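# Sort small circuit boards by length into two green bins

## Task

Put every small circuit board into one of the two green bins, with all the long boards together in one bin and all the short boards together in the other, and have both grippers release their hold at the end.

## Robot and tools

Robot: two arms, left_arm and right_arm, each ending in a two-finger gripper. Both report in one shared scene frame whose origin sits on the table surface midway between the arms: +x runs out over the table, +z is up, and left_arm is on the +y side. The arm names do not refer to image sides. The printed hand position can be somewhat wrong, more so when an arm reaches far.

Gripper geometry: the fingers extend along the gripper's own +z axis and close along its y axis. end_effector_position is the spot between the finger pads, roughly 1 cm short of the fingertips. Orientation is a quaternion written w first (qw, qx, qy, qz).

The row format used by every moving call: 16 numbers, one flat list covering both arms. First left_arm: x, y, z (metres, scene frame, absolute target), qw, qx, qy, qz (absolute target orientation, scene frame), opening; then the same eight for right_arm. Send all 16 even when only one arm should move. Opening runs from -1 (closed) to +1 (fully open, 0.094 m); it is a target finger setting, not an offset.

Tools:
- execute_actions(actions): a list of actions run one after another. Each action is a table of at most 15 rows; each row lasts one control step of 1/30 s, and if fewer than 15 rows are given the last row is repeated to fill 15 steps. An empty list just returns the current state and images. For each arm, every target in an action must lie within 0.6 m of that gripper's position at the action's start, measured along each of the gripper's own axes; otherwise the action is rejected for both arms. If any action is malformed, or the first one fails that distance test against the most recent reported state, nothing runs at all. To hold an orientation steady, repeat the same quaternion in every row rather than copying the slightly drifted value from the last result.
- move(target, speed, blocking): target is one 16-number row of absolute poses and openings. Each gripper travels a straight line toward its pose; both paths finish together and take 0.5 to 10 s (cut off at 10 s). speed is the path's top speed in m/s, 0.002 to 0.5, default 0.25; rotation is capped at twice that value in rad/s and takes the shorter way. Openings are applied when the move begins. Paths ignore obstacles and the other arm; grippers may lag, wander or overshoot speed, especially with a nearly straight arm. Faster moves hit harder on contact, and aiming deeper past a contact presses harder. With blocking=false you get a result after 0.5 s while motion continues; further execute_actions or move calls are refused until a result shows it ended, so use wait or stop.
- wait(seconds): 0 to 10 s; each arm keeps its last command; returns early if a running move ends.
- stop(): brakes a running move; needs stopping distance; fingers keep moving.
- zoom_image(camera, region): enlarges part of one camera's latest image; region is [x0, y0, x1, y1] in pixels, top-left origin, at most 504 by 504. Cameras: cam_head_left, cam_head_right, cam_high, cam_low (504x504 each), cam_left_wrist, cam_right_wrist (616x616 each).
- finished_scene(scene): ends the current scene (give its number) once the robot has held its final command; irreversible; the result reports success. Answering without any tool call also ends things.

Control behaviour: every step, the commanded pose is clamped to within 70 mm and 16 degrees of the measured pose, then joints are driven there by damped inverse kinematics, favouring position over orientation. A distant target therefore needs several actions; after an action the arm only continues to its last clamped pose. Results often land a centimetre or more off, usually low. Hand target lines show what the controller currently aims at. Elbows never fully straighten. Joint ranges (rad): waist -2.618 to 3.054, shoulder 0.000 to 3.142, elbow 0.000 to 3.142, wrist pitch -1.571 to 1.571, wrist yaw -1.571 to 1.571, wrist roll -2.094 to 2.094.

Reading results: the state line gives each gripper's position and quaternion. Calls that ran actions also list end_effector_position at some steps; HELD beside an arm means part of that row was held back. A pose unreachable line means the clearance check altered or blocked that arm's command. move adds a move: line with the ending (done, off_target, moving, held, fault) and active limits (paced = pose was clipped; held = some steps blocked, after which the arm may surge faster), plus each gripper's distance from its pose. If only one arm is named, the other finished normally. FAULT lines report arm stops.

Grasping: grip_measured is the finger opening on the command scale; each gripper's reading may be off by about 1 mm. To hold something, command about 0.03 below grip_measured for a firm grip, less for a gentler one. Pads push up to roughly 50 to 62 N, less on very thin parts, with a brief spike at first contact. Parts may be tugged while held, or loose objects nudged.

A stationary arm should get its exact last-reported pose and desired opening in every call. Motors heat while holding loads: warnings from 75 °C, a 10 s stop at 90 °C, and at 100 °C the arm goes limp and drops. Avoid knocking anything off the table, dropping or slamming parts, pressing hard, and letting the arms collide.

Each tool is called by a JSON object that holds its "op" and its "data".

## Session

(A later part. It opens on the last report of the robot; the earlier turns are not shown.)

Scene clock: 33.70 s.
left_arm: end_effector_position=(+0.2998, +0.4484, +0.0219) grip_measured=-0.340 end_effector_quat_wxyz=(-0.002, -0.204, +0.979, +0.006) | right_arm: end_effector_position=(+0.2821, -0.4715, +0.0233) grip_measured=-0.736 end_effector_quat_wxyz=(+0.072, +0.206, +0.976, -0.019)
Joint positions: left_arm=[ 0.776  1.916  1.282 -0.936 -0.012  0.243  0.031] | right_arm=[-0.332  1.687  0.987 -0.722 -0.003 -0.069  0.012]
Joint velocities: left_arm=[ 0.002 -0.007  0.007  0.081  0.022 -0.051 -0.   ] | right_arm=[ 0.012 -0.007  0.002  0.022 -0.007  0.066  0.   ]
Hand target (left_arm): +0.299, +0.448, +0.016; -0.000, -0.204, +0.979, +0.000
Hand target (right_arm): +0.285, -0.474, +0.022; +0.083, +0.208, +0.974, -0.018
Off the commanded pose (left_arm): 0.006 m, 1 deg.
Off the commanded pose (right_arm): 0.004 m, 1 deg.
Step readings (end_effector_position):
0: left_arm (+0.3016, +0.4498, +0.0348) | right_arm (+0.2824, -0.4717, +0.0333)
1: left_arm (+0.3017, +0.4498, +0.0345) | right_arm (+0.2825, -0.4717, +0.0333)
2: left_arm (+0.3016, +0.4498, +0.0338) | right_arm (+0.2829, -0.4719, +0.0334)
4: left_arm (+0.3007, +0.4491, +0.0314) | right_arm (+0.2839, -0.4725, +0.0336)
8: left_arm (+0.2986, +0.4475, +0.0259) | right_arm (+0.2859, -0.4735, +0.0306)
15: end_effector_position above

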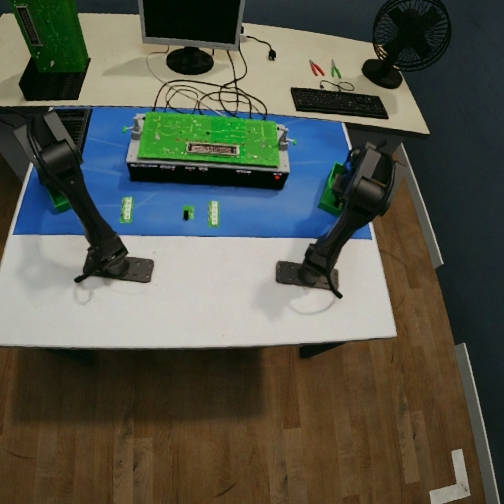

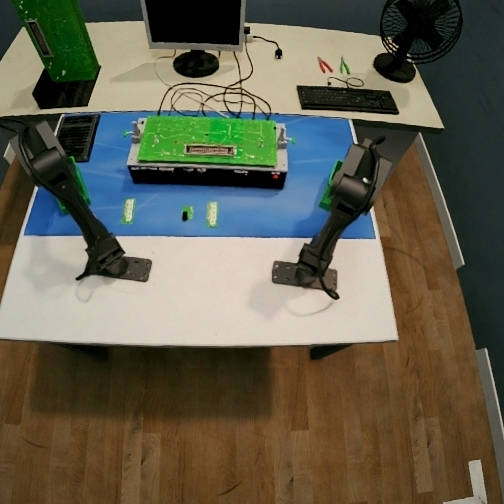

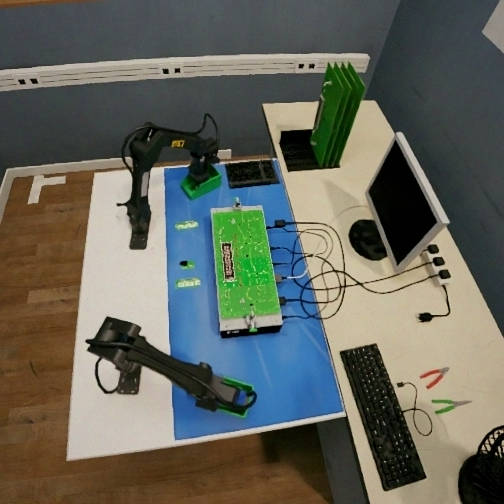

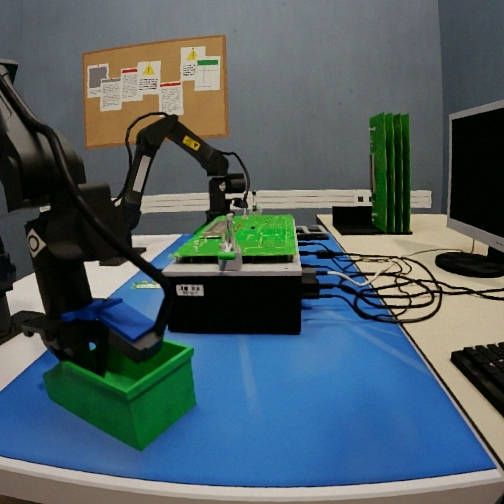

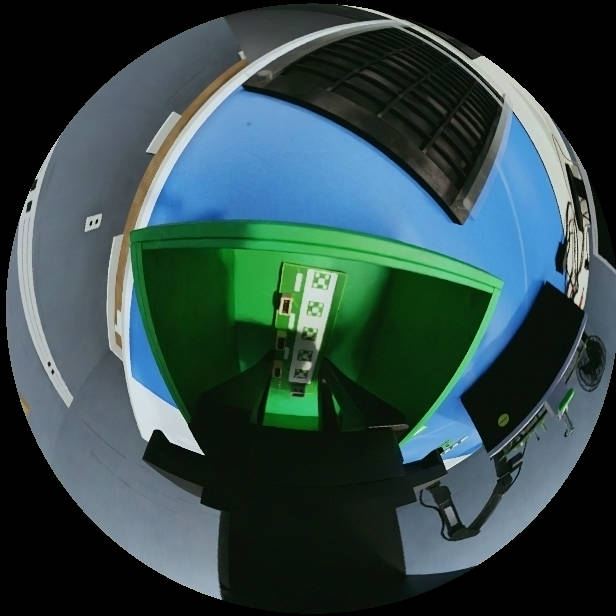

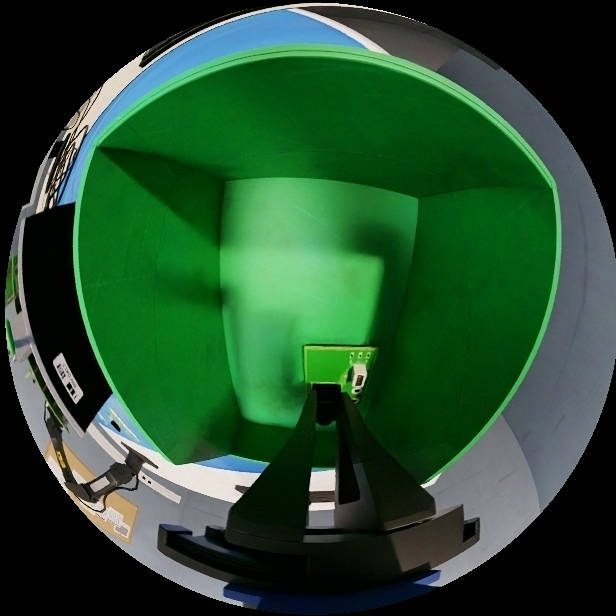

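{"op": "execute_actions", "data": {"actions": [[[0.299,0.448,0.018,0,-0.2036,0.979,0,-0.31, 0.284,-0.473,0.023,0.0831,0.2077,0.9745,-0.0177,-0.72],[0.299,0.448,0.019,0,-0.2036,0.979,0,-0.27, 0.284,-0.473,0.023,0.0831,0.2077,0.9745,-0.0177,-0.68],[0.299,0.448,0.020,0,-0.2036,0.979,0,-0.23, 0.284,-0.473,0.023,0.0831,0.2077,0.9745,-0.0177,-0.63],[0.299,0.448,0.021,0,-0.2036,0.979,0,-0.19, 0.284,-0.473,0.023,0.0831,0.2077,0.9745,-0.0177,-0.58],[0.299,0.448,0.022,0,-0.2036,0.979,0,-0.16, 0.284,-0.473,0.024,0.0831,0.2077,0.9745,-0.0177,-0.54],[0.299,0.448,0.023,0,-0.2036,0.979,0,-0.14, 0.284,-0.473,0.025,0.0831,0.2077,0.9745,-0.0177,-0.52],[0.299,0.448,0.025,0,-0.2036,0.979,0,-0.14, 0.284,-0.473,0.027,0.0831,0.2077,0.9745,-0.0177,-0.52],[0.299,0.448,0.028,0,-0.2036,0.979,0,-0.14, 0.284,-0.473,0.030,0.0831,0.2077,0.9745,-0.0177,-0.52],[0.299,0.448,0.032,0,-0.2036,0.979,0,-0.14, 0.284,-0.473,0.034,0.0831,0.2077,0.9745,-0.0177,-0.52],[0.299,0.448,0.037,0,-0.2036,0.979,0,-0.14, 0.284,-0.473,0.039,0.0831,0.2077,0.9745,-0.0177,-0.52],[0.299,0.448,0.043,0,-0.2036,0.979,0,-0.14, 0.284,-0.473,0.045,0.0831,0.2077,0.9745,-0.0177,-0.52],[0.299,0.448,0.050,0,-0.2036,0.979,0,-0.14, 0.284,-0.473,0.052,0.0831,0.2077,0.9745,-0.0177,-0.52],[0.299,0.448,0.057,0,-0.2036,0.979,0,-0.14, 0.284,-0.473,0.059,0.0831,0.2077,0.9745,-0.0177,-0.52],[0.299,0.448,0.064,0,-0.2036,0.979,0,-0.14, 0.284,-0.473,0.066,0.0831,0.2077,0.9745,-0.0177,-0.52],[0.299,0.448,0.071,0,-0.2036,0.979,0,-0.14, 0.284,-0.473,0.073,0.0831,0.2077,0.9745,-0.0177,-0.52]],[[0.299,0.448,0.078,0,-0.2036,0.979,0,-0.14, 0.284,-0.473,0.080,0.0831,0.2077,0.9745,-0.0177,-0.52],[0.299,0.448,0.085,0,-0.2036,0.979,0,-0.14, 0.284,-0.473,0.087,0.0831,0.2077,0.9745,-0.0177,-0.52],[0.299,0.448,0.092,0,-0.2036,0.979,0,-0.14, 0.284,-0.473,0.094,0.0831,0.2077,0.9745,-0.0177,-0.52],[0.299,0.448,0.099,0,-0.2036,0.979,0,-0.14, 0.284,-0.473,0.101,0.0831,0.2077,0.9745,-0.0177,-0.52],[0.299,0.448,0.105,0,-0.2036,0.979,0,-0.14, 0.284,-0.473,0.107,0.0831,0.2077,0.9745,-0.0177,-0.52],[0.299,0.448,0.110,0,-0.2036,0.979,0,-0.14, 0.284,-0.473,0.113,0.0831,0.2077,0.9745,-0.0177,-0.52],[0.299,0.448,0.114,0,-0.2036,0.979,0,-0.14, 0.284,-0.473,0.118,0.0831,0.2077,0.9745,-0.0177,-0.52],[0.299,0.448,0.117,0,-0.2036,0.979,0,-0.14, 0.284,-0.473,0.122,0.0831,0.2077,0.9745,-0.0177,-0.52],[0.298,0.447,0.119,0,-0.2036,0.979,0,-0.14, 0.283,-0.472,0.125,0.0831,0.2077,0.9745,-0.0177,-0.52],[0.297,0.445,0.120,0,-0.2036,0.979,0,-0.14, 0.281,-0.468,0.127,0.0831,0.2077,0.9745,-0.0177,-0.52],[0.295,0.442,0.120,0,-0.2036,0.979,0,-0.14, 0.279,-0.463,0.128,0.0831,0.2077,0.9745,-0.0177,-0.52],[0.293,0.438,0.120,0,-0.2036,0.979,0,-0.14, 0.276,-0.457,0.128,0.0831,0.2077,0.9745,-0.0177,-0.52],[0.291,0.433,0.120,0,-0.2036,0.979,0,-0.14, 0.273,-0.450,0.128,0.0831,0.2077,0.9745,-0.0177,-0.52],[0.288,0.427,0.120,0,-0.2036,0.979,0,-0.14, 0.270,-0.442,0.128,0.0831,0.2077,0.9745,-0.0177,-0.52],[0.285,0.420,0.120,0,-0.2036,0.979,0,-0.14, 0.267,-0.434,0.128,0.0831,0.2077,0.9745,-0.0177,-0.52]]]}}

Scene clock: 36.03 s.
left_arm: end_effector_position=(+0.2987, +0.4444, +0.1152) grip_measured=-0.142 end_effector_quat_wxyz=(+0.015, -0.204, +0.979, +0.012) | right_arm: end_effector_position=(+0.2843, -0.4611, +0.1205) grip_measured=-0.522 end_effector_quat_wxyz=(+0.093, +0.204, +0.974, -0.024)
Joint positions: left_arm=[ 0.77   1.793  1.503 -1.244 -0.009  0.238  0.04 ] | right_arm=[-0.296  1.539  1.226 -1.065  0.001 -0.038  0.022]
Joint velocities: left_arm=[-0.125 -0.481 -0.574  0.066  0.022 -0.154 -0.   ] | right_arm=[ 0.496 -0.574 -0.325 -0.125  0.022  0.3   -0.002]
Hand target (left_arm): +0.285, +0.422, +0.118; -0.001, -0.203, +0.979, -0.000
Hand target (right_arm): +0.269, -0.438, +0.126; +0.082, +0.207, +0.975, -0.018
Off the commanded pose (left_arm): 0.028 m, 2 deg.
Off the commanded pose (right_arm): 0.033 m, 1 deg.
Step readings (end_effector_position; steps 1 to 15: 1st action; 16 to 30: 2nd action):
0: left_arm (+0.3010, +0.4493, +0.0219) | right_arm (+0.2834, -0.4722, +0.0235)
1: left_arm (+0.3010, +0.4493, +0.0219) | right_arm (+0.2834, -0.4722, +0.0235)
2: left_arm (+0.3010, +0.4493, +0.0219) | right_arm (+0.2834, -0.4722, +0.0235)
4: left_arm (+0.3011, +0.4491, +0.0219) | right_arm (+0.2834, -0.4722, +0.0235)
8: left_arm (+0.3011, +0.4487, +0.0219) | right_arm (+0.2834, -0.4722, +0.0235)
15: left_arm (+0.2971, +0.4457, +0.0377) | right_arm (+0.2753, -0.4679, +0.0348)
16: left_arm (+0.2984, +0.4466, +0.0446) | right_arm (+0.2764, -0.4685, +0.0412)
17: left_arm (+0.3000, +0.4479, +0.0525) | right_arm (+0.2784, -0.4695, +0.0488)
19: left_arm (+0.3038, +0.4508, +0.0695) | right_arm (+0.2833, -0.4721, +0.0655)
23: left_arm (+0.3092, +0.4550, +0.1001) | right_arm (+0.2918, -0.4766, +0.0974)
30: end_effector_position above

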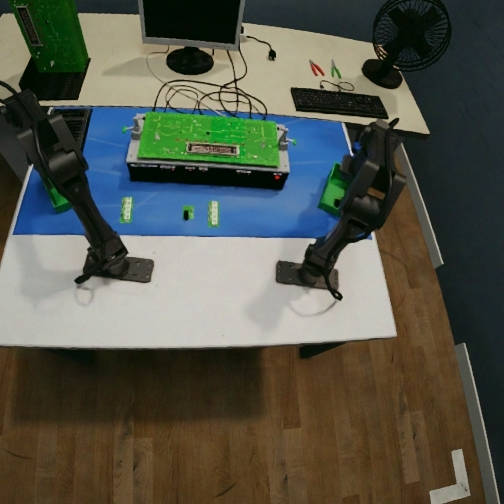

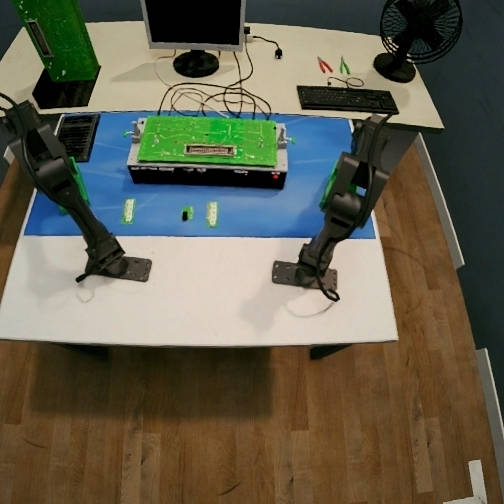

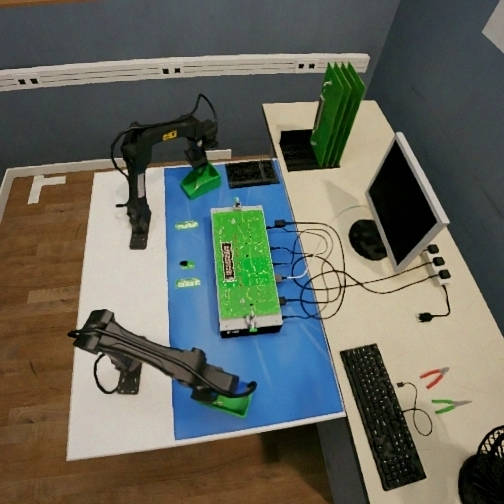

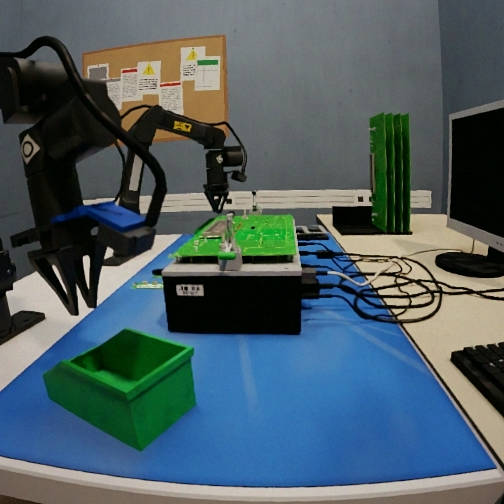

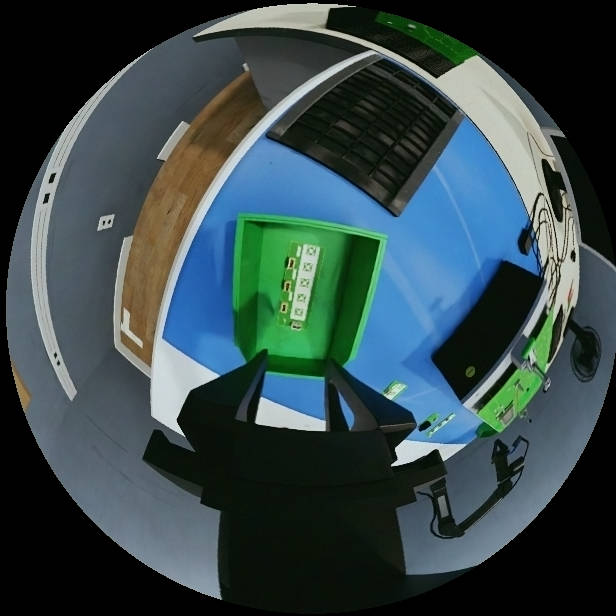

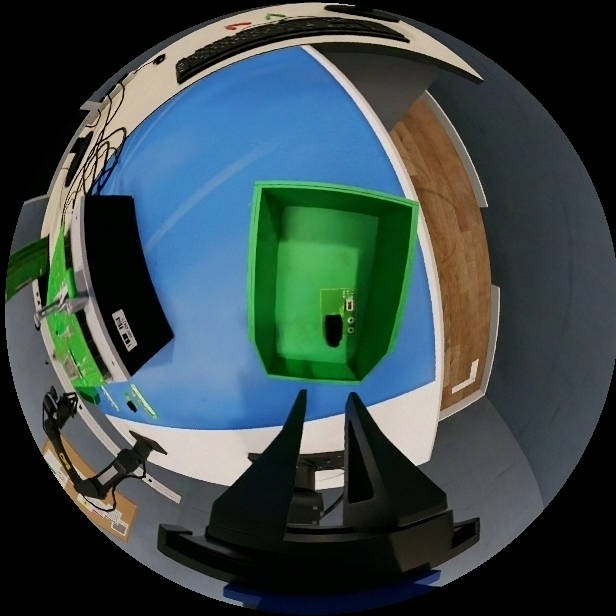

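{"op": "move", "data": {"target": [0.203,0.231,0.036,0,0.025,0.9997,0,0.15, 0.203,0.043,0.04,0.085,0,0.9964,0,-0.25], "speed": 0.4}}

Scene clock: 38.80 s.
left_arm: end_effector_position=(+0.2045, +0.2329, +0.0347) grip_measured=+0.148 end_effector_quat_wxyz=(-0.008, +0.026, +1.000, -0.002) | right_arm: end_effector_position=(+0.1877, +0.0352, +0.0239) grip_measured=-0.252 end_effector_quat_wxyz=(+0.074, -0.008, +0.997, -0.020)
Joint positions: left_arm=[ 0.093  1.27   0.675 -0.991  0.004  0.024  0.054] | right_arm=[ 1.32   2.121  1.585 -1.011  0.152  1.147  0.035]
Joint velocities: left_arm=[ 0.027 -0.017  0.002 -0.022 -0.037 -0.022  0.   ] | right_arm=[-0.007  0.007 -0.017  0.022  0.022 -0.007  0.001]
Hand target (left_arm): +0.205, +0.231, +0.034; +0.003, +0.025, +1.000, -0.003
Hand target (right_arm): +0.195, +0.041, +0.038; +0.090, -0.001, +0.996, -0.009
Off the commanded pose (left_arm): 0.003 m, 1 deg.
Off the commanded pose (right_arm): 0.024 m, 3 deg.
move: off_target (right_arm)

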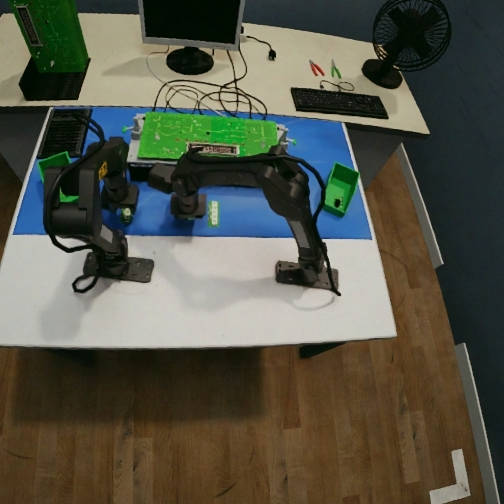

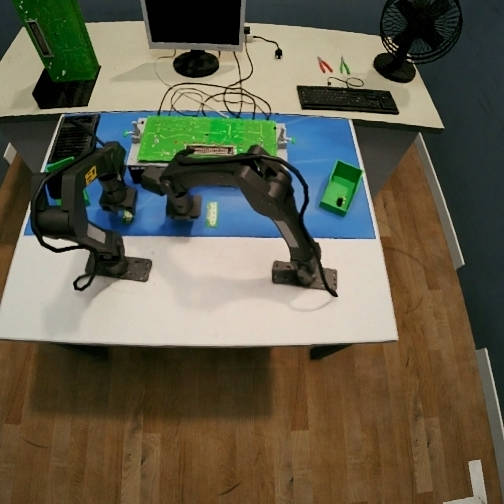

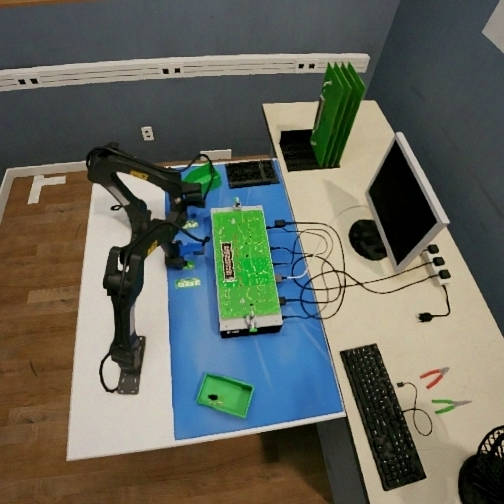

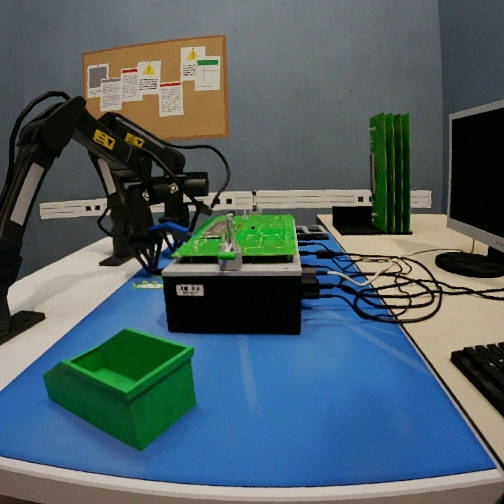

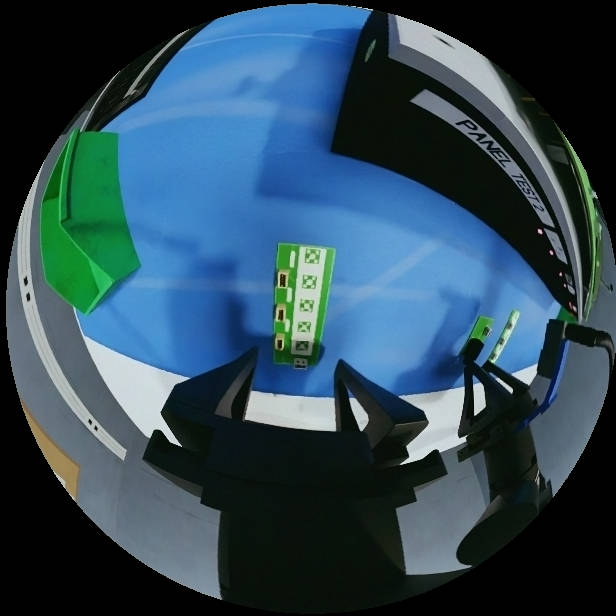

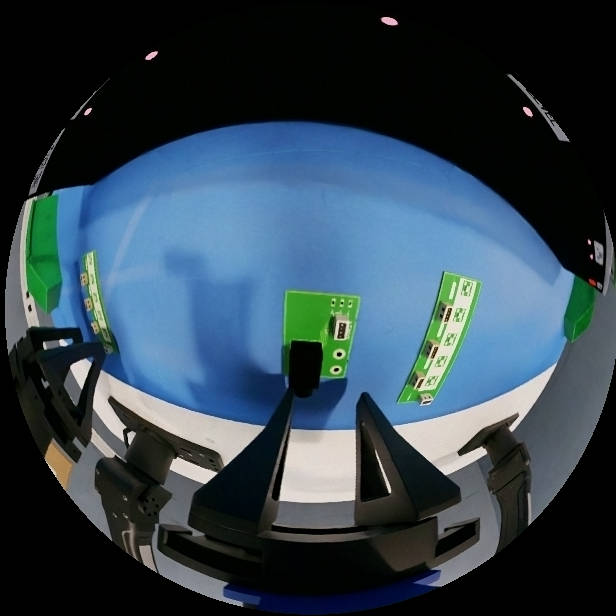

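{"op": "execute_actions", "data": {"actions": [[[0.203,0.232,0.032,0,0.02,0.9998,0,0.1, 0.195,0.044,0.039,0.085,0,0.9964,0,-0.25],[0.202,0.232,0.029,0,0.015,0.9999,0,0.08, 0.195,0.046,0.040,0.085,0,0.9964,0,-0.25],[0.202,0.233,0.026,0,0.01,1,0,0.06, 0.195,0.048,0.040,0.085,0,0.9964,0,-0.25],[0.201,0.233,0.023,0,0.005,1,0,0.04, 0.195,0.050,0.040,0.085,0,0.9964,0,-0.25],[0.201,0.233,0.020,0,0,1,0,0.02, 0.195,0.052,0.040,0.085,0,0.9964,0,-0.25],[0.201,0.233,0.018,0,0,1,0,0.0, 0.195,0.054,0.040,0.085,0,0.9964,0,-0.25],[0.201,0.233,0.016,0,0,1,0,0.0, 0.195,0.054,0.040,0.085,0,0.9964,0,-0.25],[0.201,0.233,0.014,0,0,1,0,0.0, 0.195,0.054,0.040,0.085,0,0.9964,0,-0.25],[0.201,0.233,0.012,0,0,1,0,0.0, 0.195,0.054,0.040,0.085,0,0.9964,0,-0.25],[0.201,0.233,0.010,0,0,1,0,0.0, 0.195,0.054,0.040,0.085,0,0.9964,0,-0.25],[0.201,0.233,0.008,0,0,1,0,0.0, 0.195,0.054,0.040,0.085,0,0.9964,0,-0.25]]]}}

Scene clock: 40.70 s.
left_arm: end_effector_position=(+0.1989, +0.2331, +0.0140) grip_measured=+0.002 end_effector_quat_wxyz=(-0.004, +0.004, +1.000, -0.002) | right_arm: end_effector_position=(+0.1927, +0.0472, +0.0301) grip_measured=-0.252 end_effector_quat_wxyz=(+0.079, -0.003, +0.997, -0.008)
Joint positions: left_arm=[ 0.093  1.277  0.59  -0.893  0.004 -0.02   0.047] | right_arm=[ 1.32   2.141  1.642 -1.024  0.151  1.155  0.035]
Joint velocities: left_arm=[ 0.012  0.046 -0.012  0.154  0.051 -0.051 -0.001] | right_arm=[-0.002  0.017  0.022 -0.037 -0.066 -0.022 -0.001]
Hand target (left_arm): +0.201, +0.233, +0.008; +0.000, -0.000, +1.000, -0.000
Hand target (right_arm): +0.195, +0.054, +0.040; +0.085, -0.000, +0.996, +0.000
Off the commanded pose (left_arm): 0.006 m, 1 deg.
Off the commanded pose (right_arm): 0.012 m, 1 deg.
Step readings (end_effector_position):
0: left_arm (+0.2048, +0.2329, +0.0347) | right_arm (+0.1875, +0.0347, +0.0239)
1: left_arm (+0.2048, +0.2329, +0.0347) | right_arm (+0.1875, +0.0347, +0.0239)
2: left_arm (+0.2049, +0.2329, +0.0341) | right_arm (+0.1874, +0.0347, +0.0239)
4: left_arm (+0.2039, +0.2329, +0.0309) | right_arm (+0.1878, +0.0358, +0.0249)
8: left_arm (+0.1974, +0.2331, +0.0217) | right_arm (+0.1919, +0.0452, +0.0297)
15: end_effector_position above

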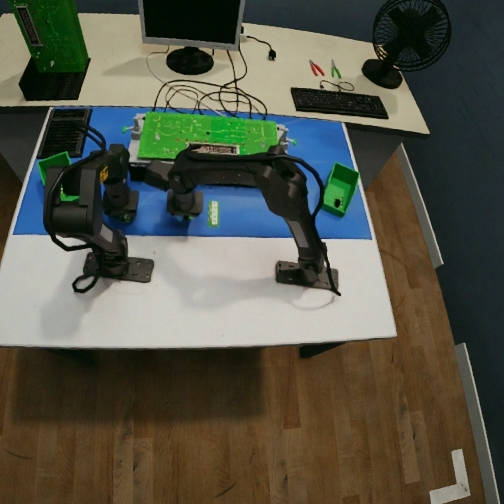

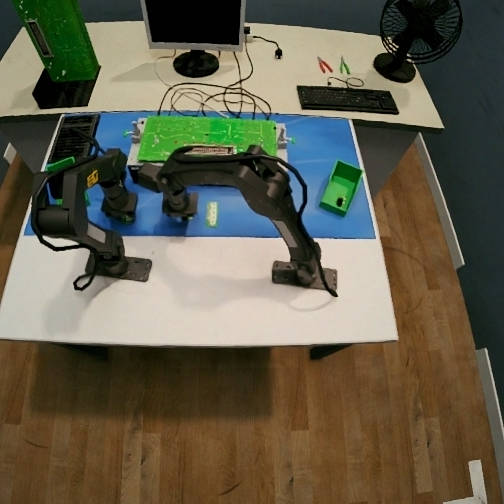

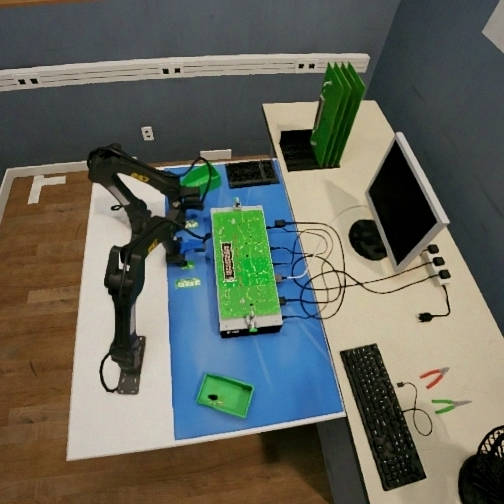

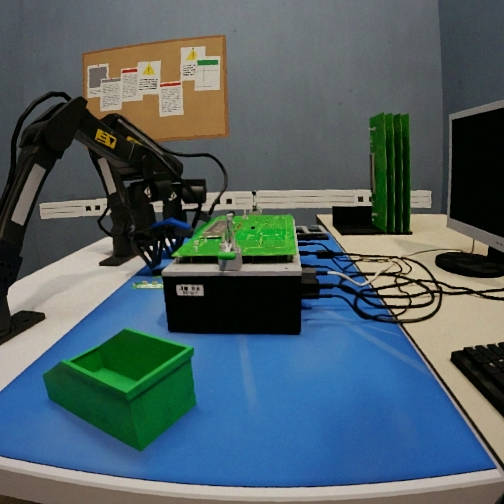

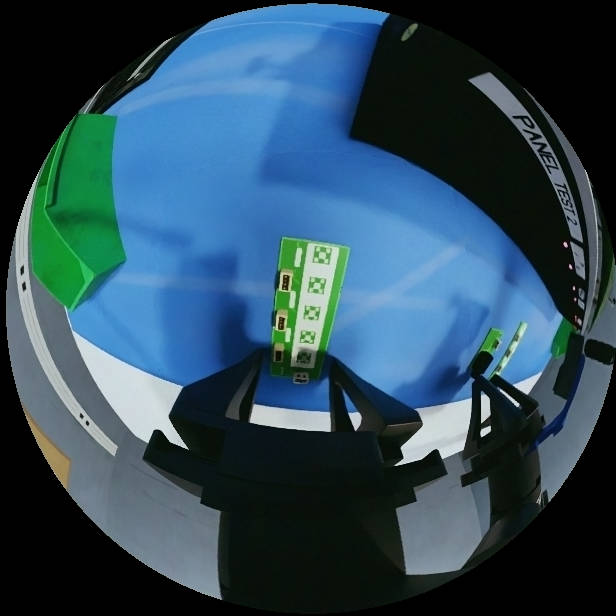

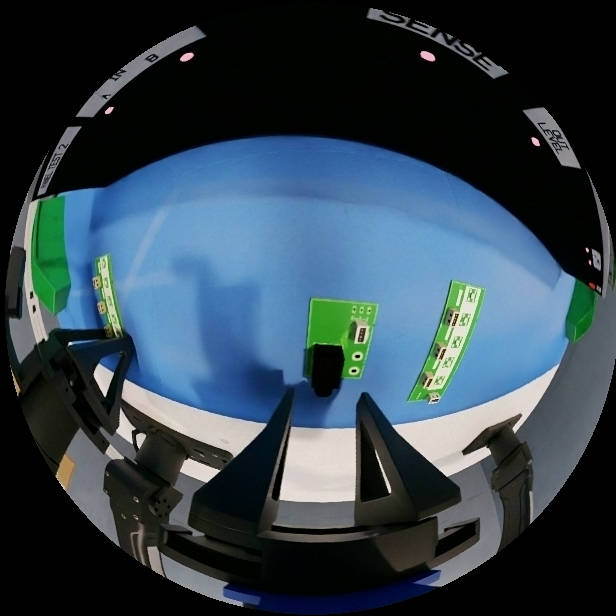

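{"op": "execute_actions", "data": {"actions": [[[0.203,0.233,0.014,0,0,1,0,0.0, 0.197,0.054,0.040,0.085,0.01,0.9963,0,-0.25],[0.205,0.233,0.017,0,0,1,0,0.0, 0.199,0.054,0.040,0.085,0.01,0.9963,0,-0.25],[0.207,0.233,0.018,0,0,1,0,0.0, 0.202,0.054,0.040,0.085,0.01,0.9963,0,-0.25],[0.210,0.233,0.018,0,0,1,0,0.0, 0.205,0.054,0.040,0.085,0.01,0.9963,0,-0.25],[0.213,0.233,0.018,0,0,1,0,0.0, 0.208,0.054,0.039,0.085,0.01,0.9963,0,-0.25],[0.216,0.233,0.017,0,0,1,0,0.0, 0.210,0.054,0.038,0.085,0.01,0.9963,0,-0.25],[0.218,0.233,0.015,0,0,1,0,0.0, 0.212,0.054,0.036,0.085,0.01,0.9963,0,-0.25],[0.219,0.233,0.013,0,0,1,0,0.0, 0.212,0.054,0.034,0.085,0.01,0.9963,0,-0.25],[0.219,0.233,0.011,0,0,1,0,0.0, 0.212,0.054,0.032,0.085,0.01,0.9963,0,-0.25],[0.219,0.233,0.009,0,0,1,0,0.0, 0.212,0.054,0.030,0.085,0.01,0.9963,0,-0.25],[0.219,0.233,0.007,0,0,1,0,0.0, 0.212,0.054,0.028,0.085,0.01,0.9963,0,-0.25],[0.219,0.233,0.006,0,0,1,0,0.0, 0.212,0.054,0.026,0.085,0.01,0.9963,0,-0.25]]]}}

Scene clock: 42.47 s.
left_arm: end_effector_position=(+0.2060, +0.2329, +0.0129) grip_measured=+0.002 end_effector_quat_wxyz=(-0.015, +0.001, +1.000, -0.001) | right_arm: end_effector_position=(+0.2041, +0.0459, +0.0196) grip_measured=-0.252 end_effector_quat_wxyz=(+0.074, +0.010, +0.997, -0.017)
Joint positions: left_arm=[ 0.093  1.336  0.626 -0.891  0.004 -0.026  0.047] | right_arm=[ 1.293  2.186  1.672 -1.028  0.149  1.156  0.035]
Joint velocities: left_arm=[ 0.002  0.022  0.007 -0.051 -0.051  0.022  0.   ] | right_arm=[-0.007  0.042 -0.007  0.007 -0.081 -0.081  0.   ]
Hand target (left_arm): +0.218, +0.233, +0.007; +0.000, -0.000, +1.000, -0.000
Hand target (right_arm): +0.212, +0.054, +0.026; +0.085, +0.010, +0.996, -0.000
Off the commanded pose (left_arm): 0.015 m, 2 deg.
Off the commanded pose (right_arm): 0.013 m, 2 deg.
Step readings (end_effector_position):
0: left_arm (+0.2042, +0.2329, +0.0137) | right_arm (+0.1924, +0.0465, +0.0291)
1: left_arm (+0.2042, +0.2329, +0.0137) | right_arm (+0.1924, +0.0465, +0.0291)
2: left_arm (+0.2042, +0.2329, +0.0137) | right_arm (+0.1924, +0.0464, +0.0291)
4: left_arm (+0.2034, +0.2330, +0.0137) | right_arm (+0.1928, +0.0468, +0.0293)
8: left_arm (+0.2062, +0.2329, +0.0133) | right_arm (+0.1991, +0.0492, +0.0282)
15: end_effector_position above

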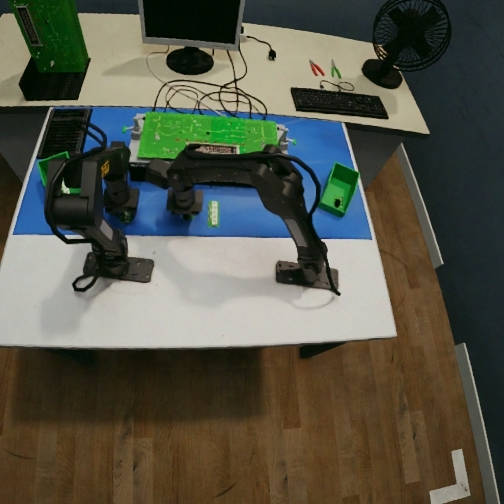

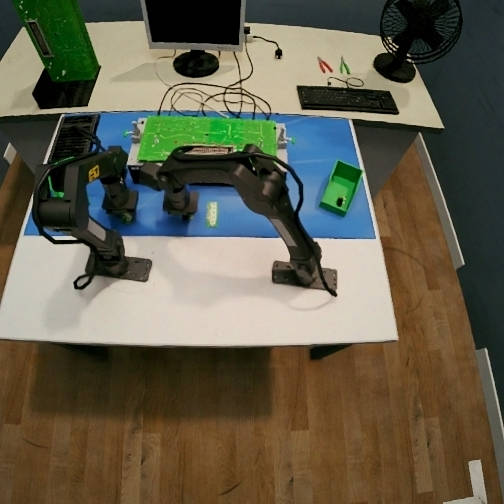

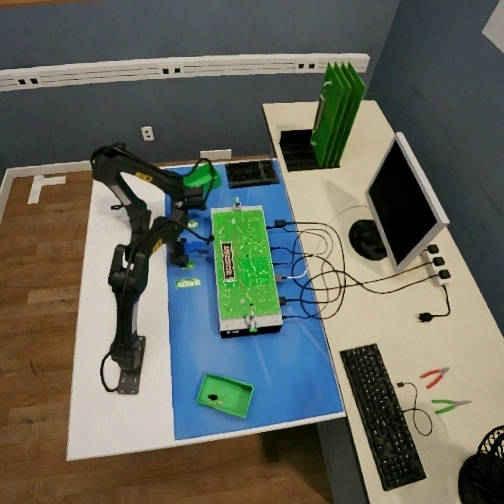

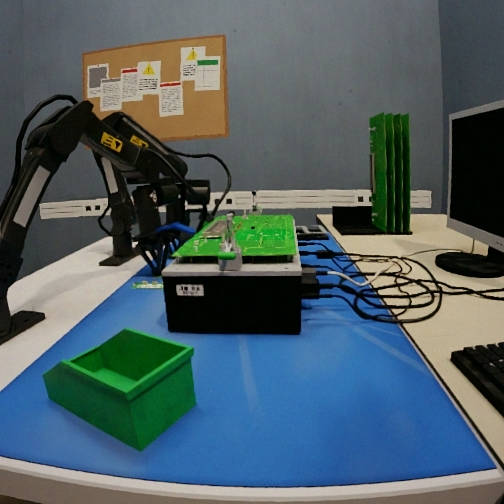

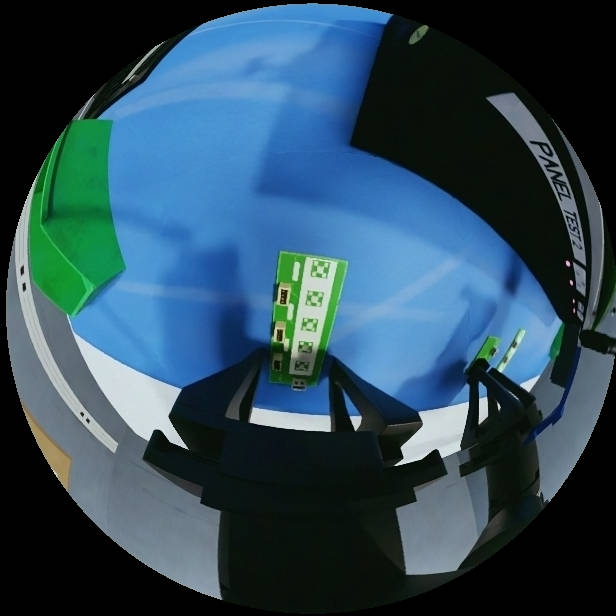

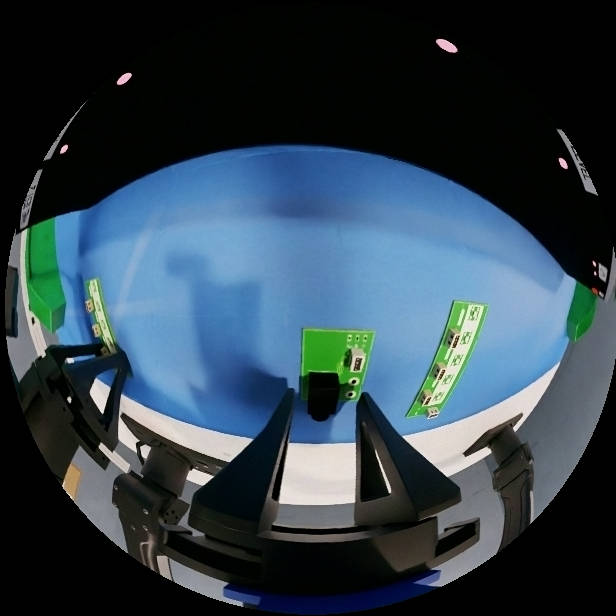

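{"op": "execute_actions", "data": {"actions": [[[0.214,0.233,0.007,0,0,1,0,-0.04, 0.212,0.054,0.025,0.085,0.01,0.9963,0,-0.32],[0.212,0.233,0.006,0,0,1,0,-0.08, 0.212,0.054,0.025,0.085,0.01,0.9963,0,-0.39],[0.210,0.233,0.005,0,0,1,0,-0.12, 0.212,0.054,0.025,0.085,0.01,0.9963,0,-0.46],[0.210,0.233,0.005,0,0,1,0,-0.16, 0.212,0.054,0.025,0.085,0.01,0.9963,0,-0.53],[0.210,0.233,0.005,0,0,1,0,-0.19, 0.212,0.054,0.025,0.085,0.01,0.9963,0,-0.59],[0.210,0.233,0.005,0,0,1,0,-0.22, 0.212,0.054,0.025,0.085,0.01,0.9963,0,-0.64],[0.210,0.233,0.005,0,0,1,0,-0.24, 0.212,0.054,0.025,0.085,0.01,0.9963,0,-0.67],[0.210,0.233,0.005,0,0,1,0,-0.26, 0.212,0.054,0.025,0.085,0.01,0.9963,0,-0.69],[0.210,0.233,0.005,0,0,1,0,-0.28, 0.212,0.054,0.025,0.085,0.01,0.9963,0,-0.71],[0.210,0.233,0.005,0,0,1,0,-0.30, 0.212,0.054,0.025,0.085,0.01,0.9963,0,-0.73],[0.210,0.233,0.005,0,0,1,0,-0.32, 0.212,0.054,0.025,0.085,0.01,0.9963,0,-0.75],[0.210,0.233,0.005,0,0,1,0,-0.34, 0.212,0.054,0.025,0.085,0.01,0.9963,0,-0.77],[0.210,0.233,0.005,0,0,1,0,-0.355, 0.212,0.054,0.025,0.085,0.01,0.9963,0,-0.77]],[[0.209,0.233,0.010,0,0,1,0,-0.355, 0.210,0.052,0.026,0.085,0.01,0.9963,0,-0.77],[0.209,0.233,0.014,0,0,1,0,-0.355, 0.210,0.051,0.029,0.085,0.01,0.9963,0,-0.77],[0.209,0.233,0.018,0,0,1,0,-0.355, 0.209,0.050,0.032,0.085,0.01,0.9963,0,-0.77],[0.209,0.233,0.022,0,0,1,0,-0.355, 0.209,0.049,0.035,0.085,0.01,0.9963,0,-0.77],[0.209,0.233,0.026,0,0,1,0,-0.355, 0.209,0.048,0.039,0.085,0.01,0.9963,0,-0.77],[0.209,0.233,0.030,0,0,1,0,-0.355, 0.209,0.047,0.043,0.085,0.01,0.9963,0,-0.77],[0.209,0.233,0.035,0,0,1,0,-0.355, 0.209,0.046,0.047,0.085,0.01,0.9963,0,-0.77],[0.209,0.234,0.040,0,0,1,0,-0.355, 0.209,0.045,0.051,0.085,0.01,0.9963,0,-0.77],[0.209,0.235,0.045,0,0,1,0,-0.355, 0.209,0.044,0.055,0.085,0.01,0.9963,0,-0.77],[0.209,0.236,0.050,0,0,1,0,-0.355, 0.209,0.042,0.059,0.085,0.01,0.9963,0,-0.77],[0.209,0.237,0.055,0,0,1,0,-0.355, 0.209,0.040,0.063,0.085,0.01,0.9963,0,-0.77],[0.209,0.238,0.060,0,0,1,0,-0.355, 0.209,0.038,0.066,0.085,0.01,0.9963,0,-0.77],[0.209,0.239,0.064,0,0,1,0,-0.355, 0.209,0.036,0.069,0.085,0.01,0.9963,0,-0.77],[0.209,0.240,0.067,0,0,1,0,-0.355, 0.209,0.034,0.072,0.085,0.01,0.9963,0,-0.77],[0.209,0.241,0.070,0,0,1,0,-0.355, 0.209,0.032,0.075,0.085,0.01,0.9963,0,-0.77]]]}}

Scene clock: 45.10 s.
left_arm: end_effector_position=(+0.2149, +0.2381, +0.0523) grip_measured=-0.341 end_effector_quat_wxyz=(+0.009, -0.004, +1.000, +0.002) | right_arm: end_effector_position=(+0.2028, +0.0389, +0.0486) grip_measured=-0.736 end_effector_quat_wxyz=(+0.077, +0.008, +0.997, -0.008)
Joint positions: left_arm=[ 0.114  1.254  0.738 -1.037 -0.005 -0.013  0.031] | right_arm=[ 1.288  2.112  1.672 -1.081  0.148  1.147  0.012]
Joint velocities: left_arm=[ 0.159 -0.154  0.403 -0.476  0.066  0.11  -0.001] | right_arm=[-0.056 -0.32   0.022 -0.3   -0.022 -0.183 -0.   ]
Hand target (left_arm): +0.209, +0.241, +0.067; +0.001, -0.000, +1.000, +0.001
Hand target (right_arm): +0.209, +0.033, +0.074; +0.085, +0.010, +0.996, +0.000
Off the commanded pose (left_arm): 0.019 m, 1 deg.
Off the commanded pose (right_arm): 0.028 m, 1 deg.
Step readings (end_effector_position; steps 1 to 15: 1st action; 16 to 30: 2nd action):
0: left_arm (+0.2060, +0.2329, +0.0129) | right_arm (+0.2045, +0.0468, +0.0190)
1: left_arm (+0.2060, +0.2333, +0.0129) | right_arm (+0.2045, +0.0469, +0.0190)
2: left_arm (+0.2060, +0.2340, +0.0129) | right_arm (+0.2046, +0.0470, +0.0190)
4: left_arm (+0.2061, +0.2344, +0.0129) | right_arm (+0.2047, +0.0472, +0.0191)
8: left_arm (+0.2065, +0.2344, +0.0129) | right_arm (+0.2048, +0.0475, +0.0191)
15: left_arm (+0.2069, +0.2344, +0.0129) | right_arm (+0.2048, +0.0476, +0.0191)
16: left_arm (+0.2070, +0.2344, +0.0130) | right_arm (+0.2048, +0.0476, +0.0191)
17: left_arm (+0.2072, +0.2343, +0.0133) | right_arm (+0.2048, +0.0476, +0.0191)
19: left_arm (+0.2077, +0.2343, +0.0141) | right_arm (+0.2048, +0.0476, +0.0191)
23: left_arm (+0.2048, +0.2344, +0.0201) | right_arm (+0.2043, +0.0464, +0.0231)
30: end_effector_position above

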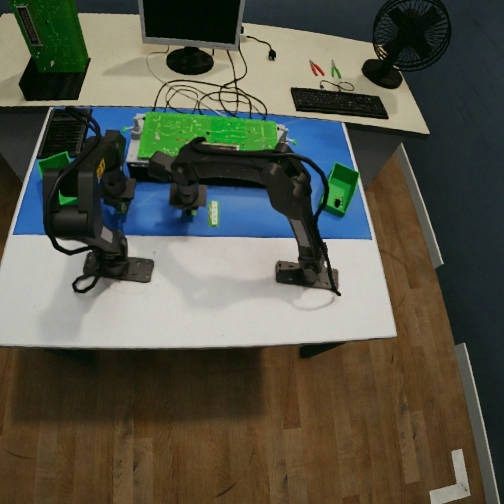

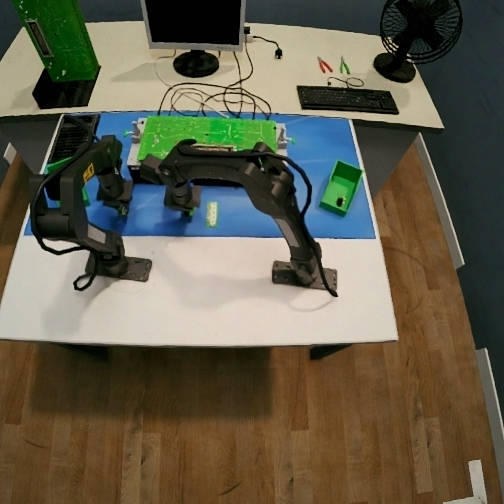

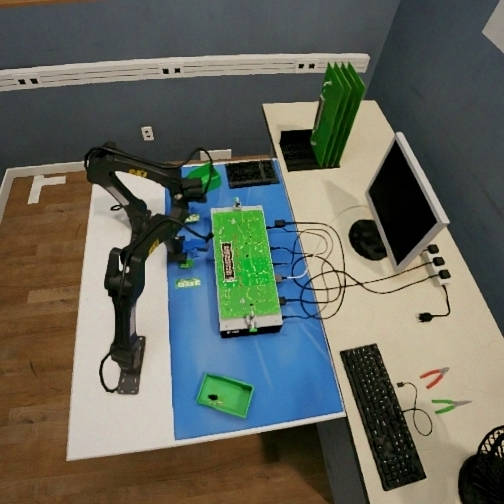

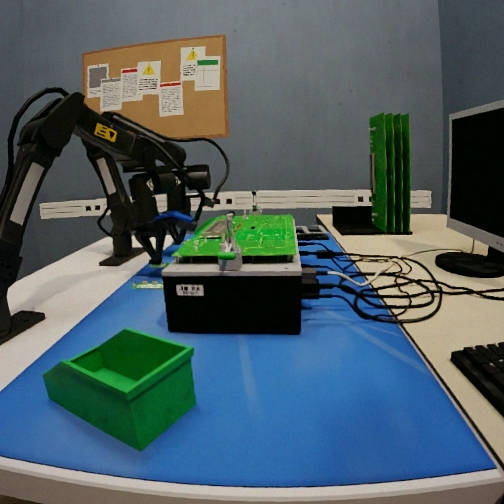

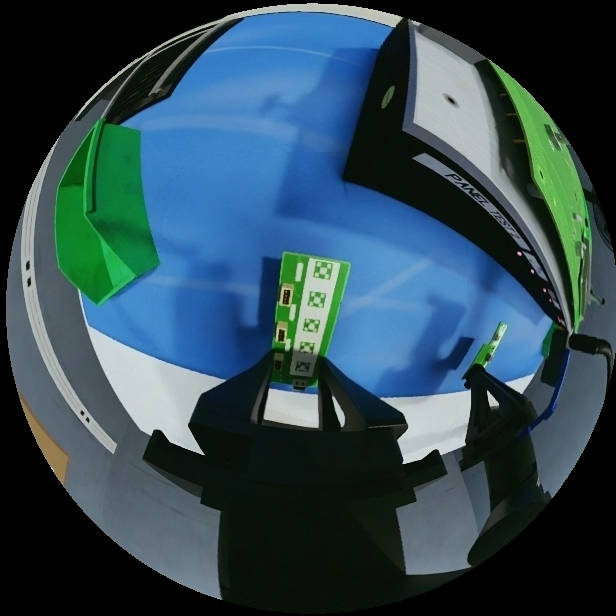

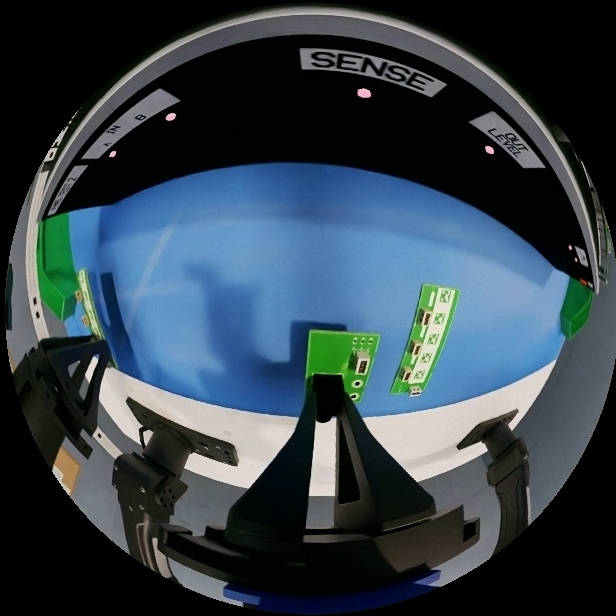

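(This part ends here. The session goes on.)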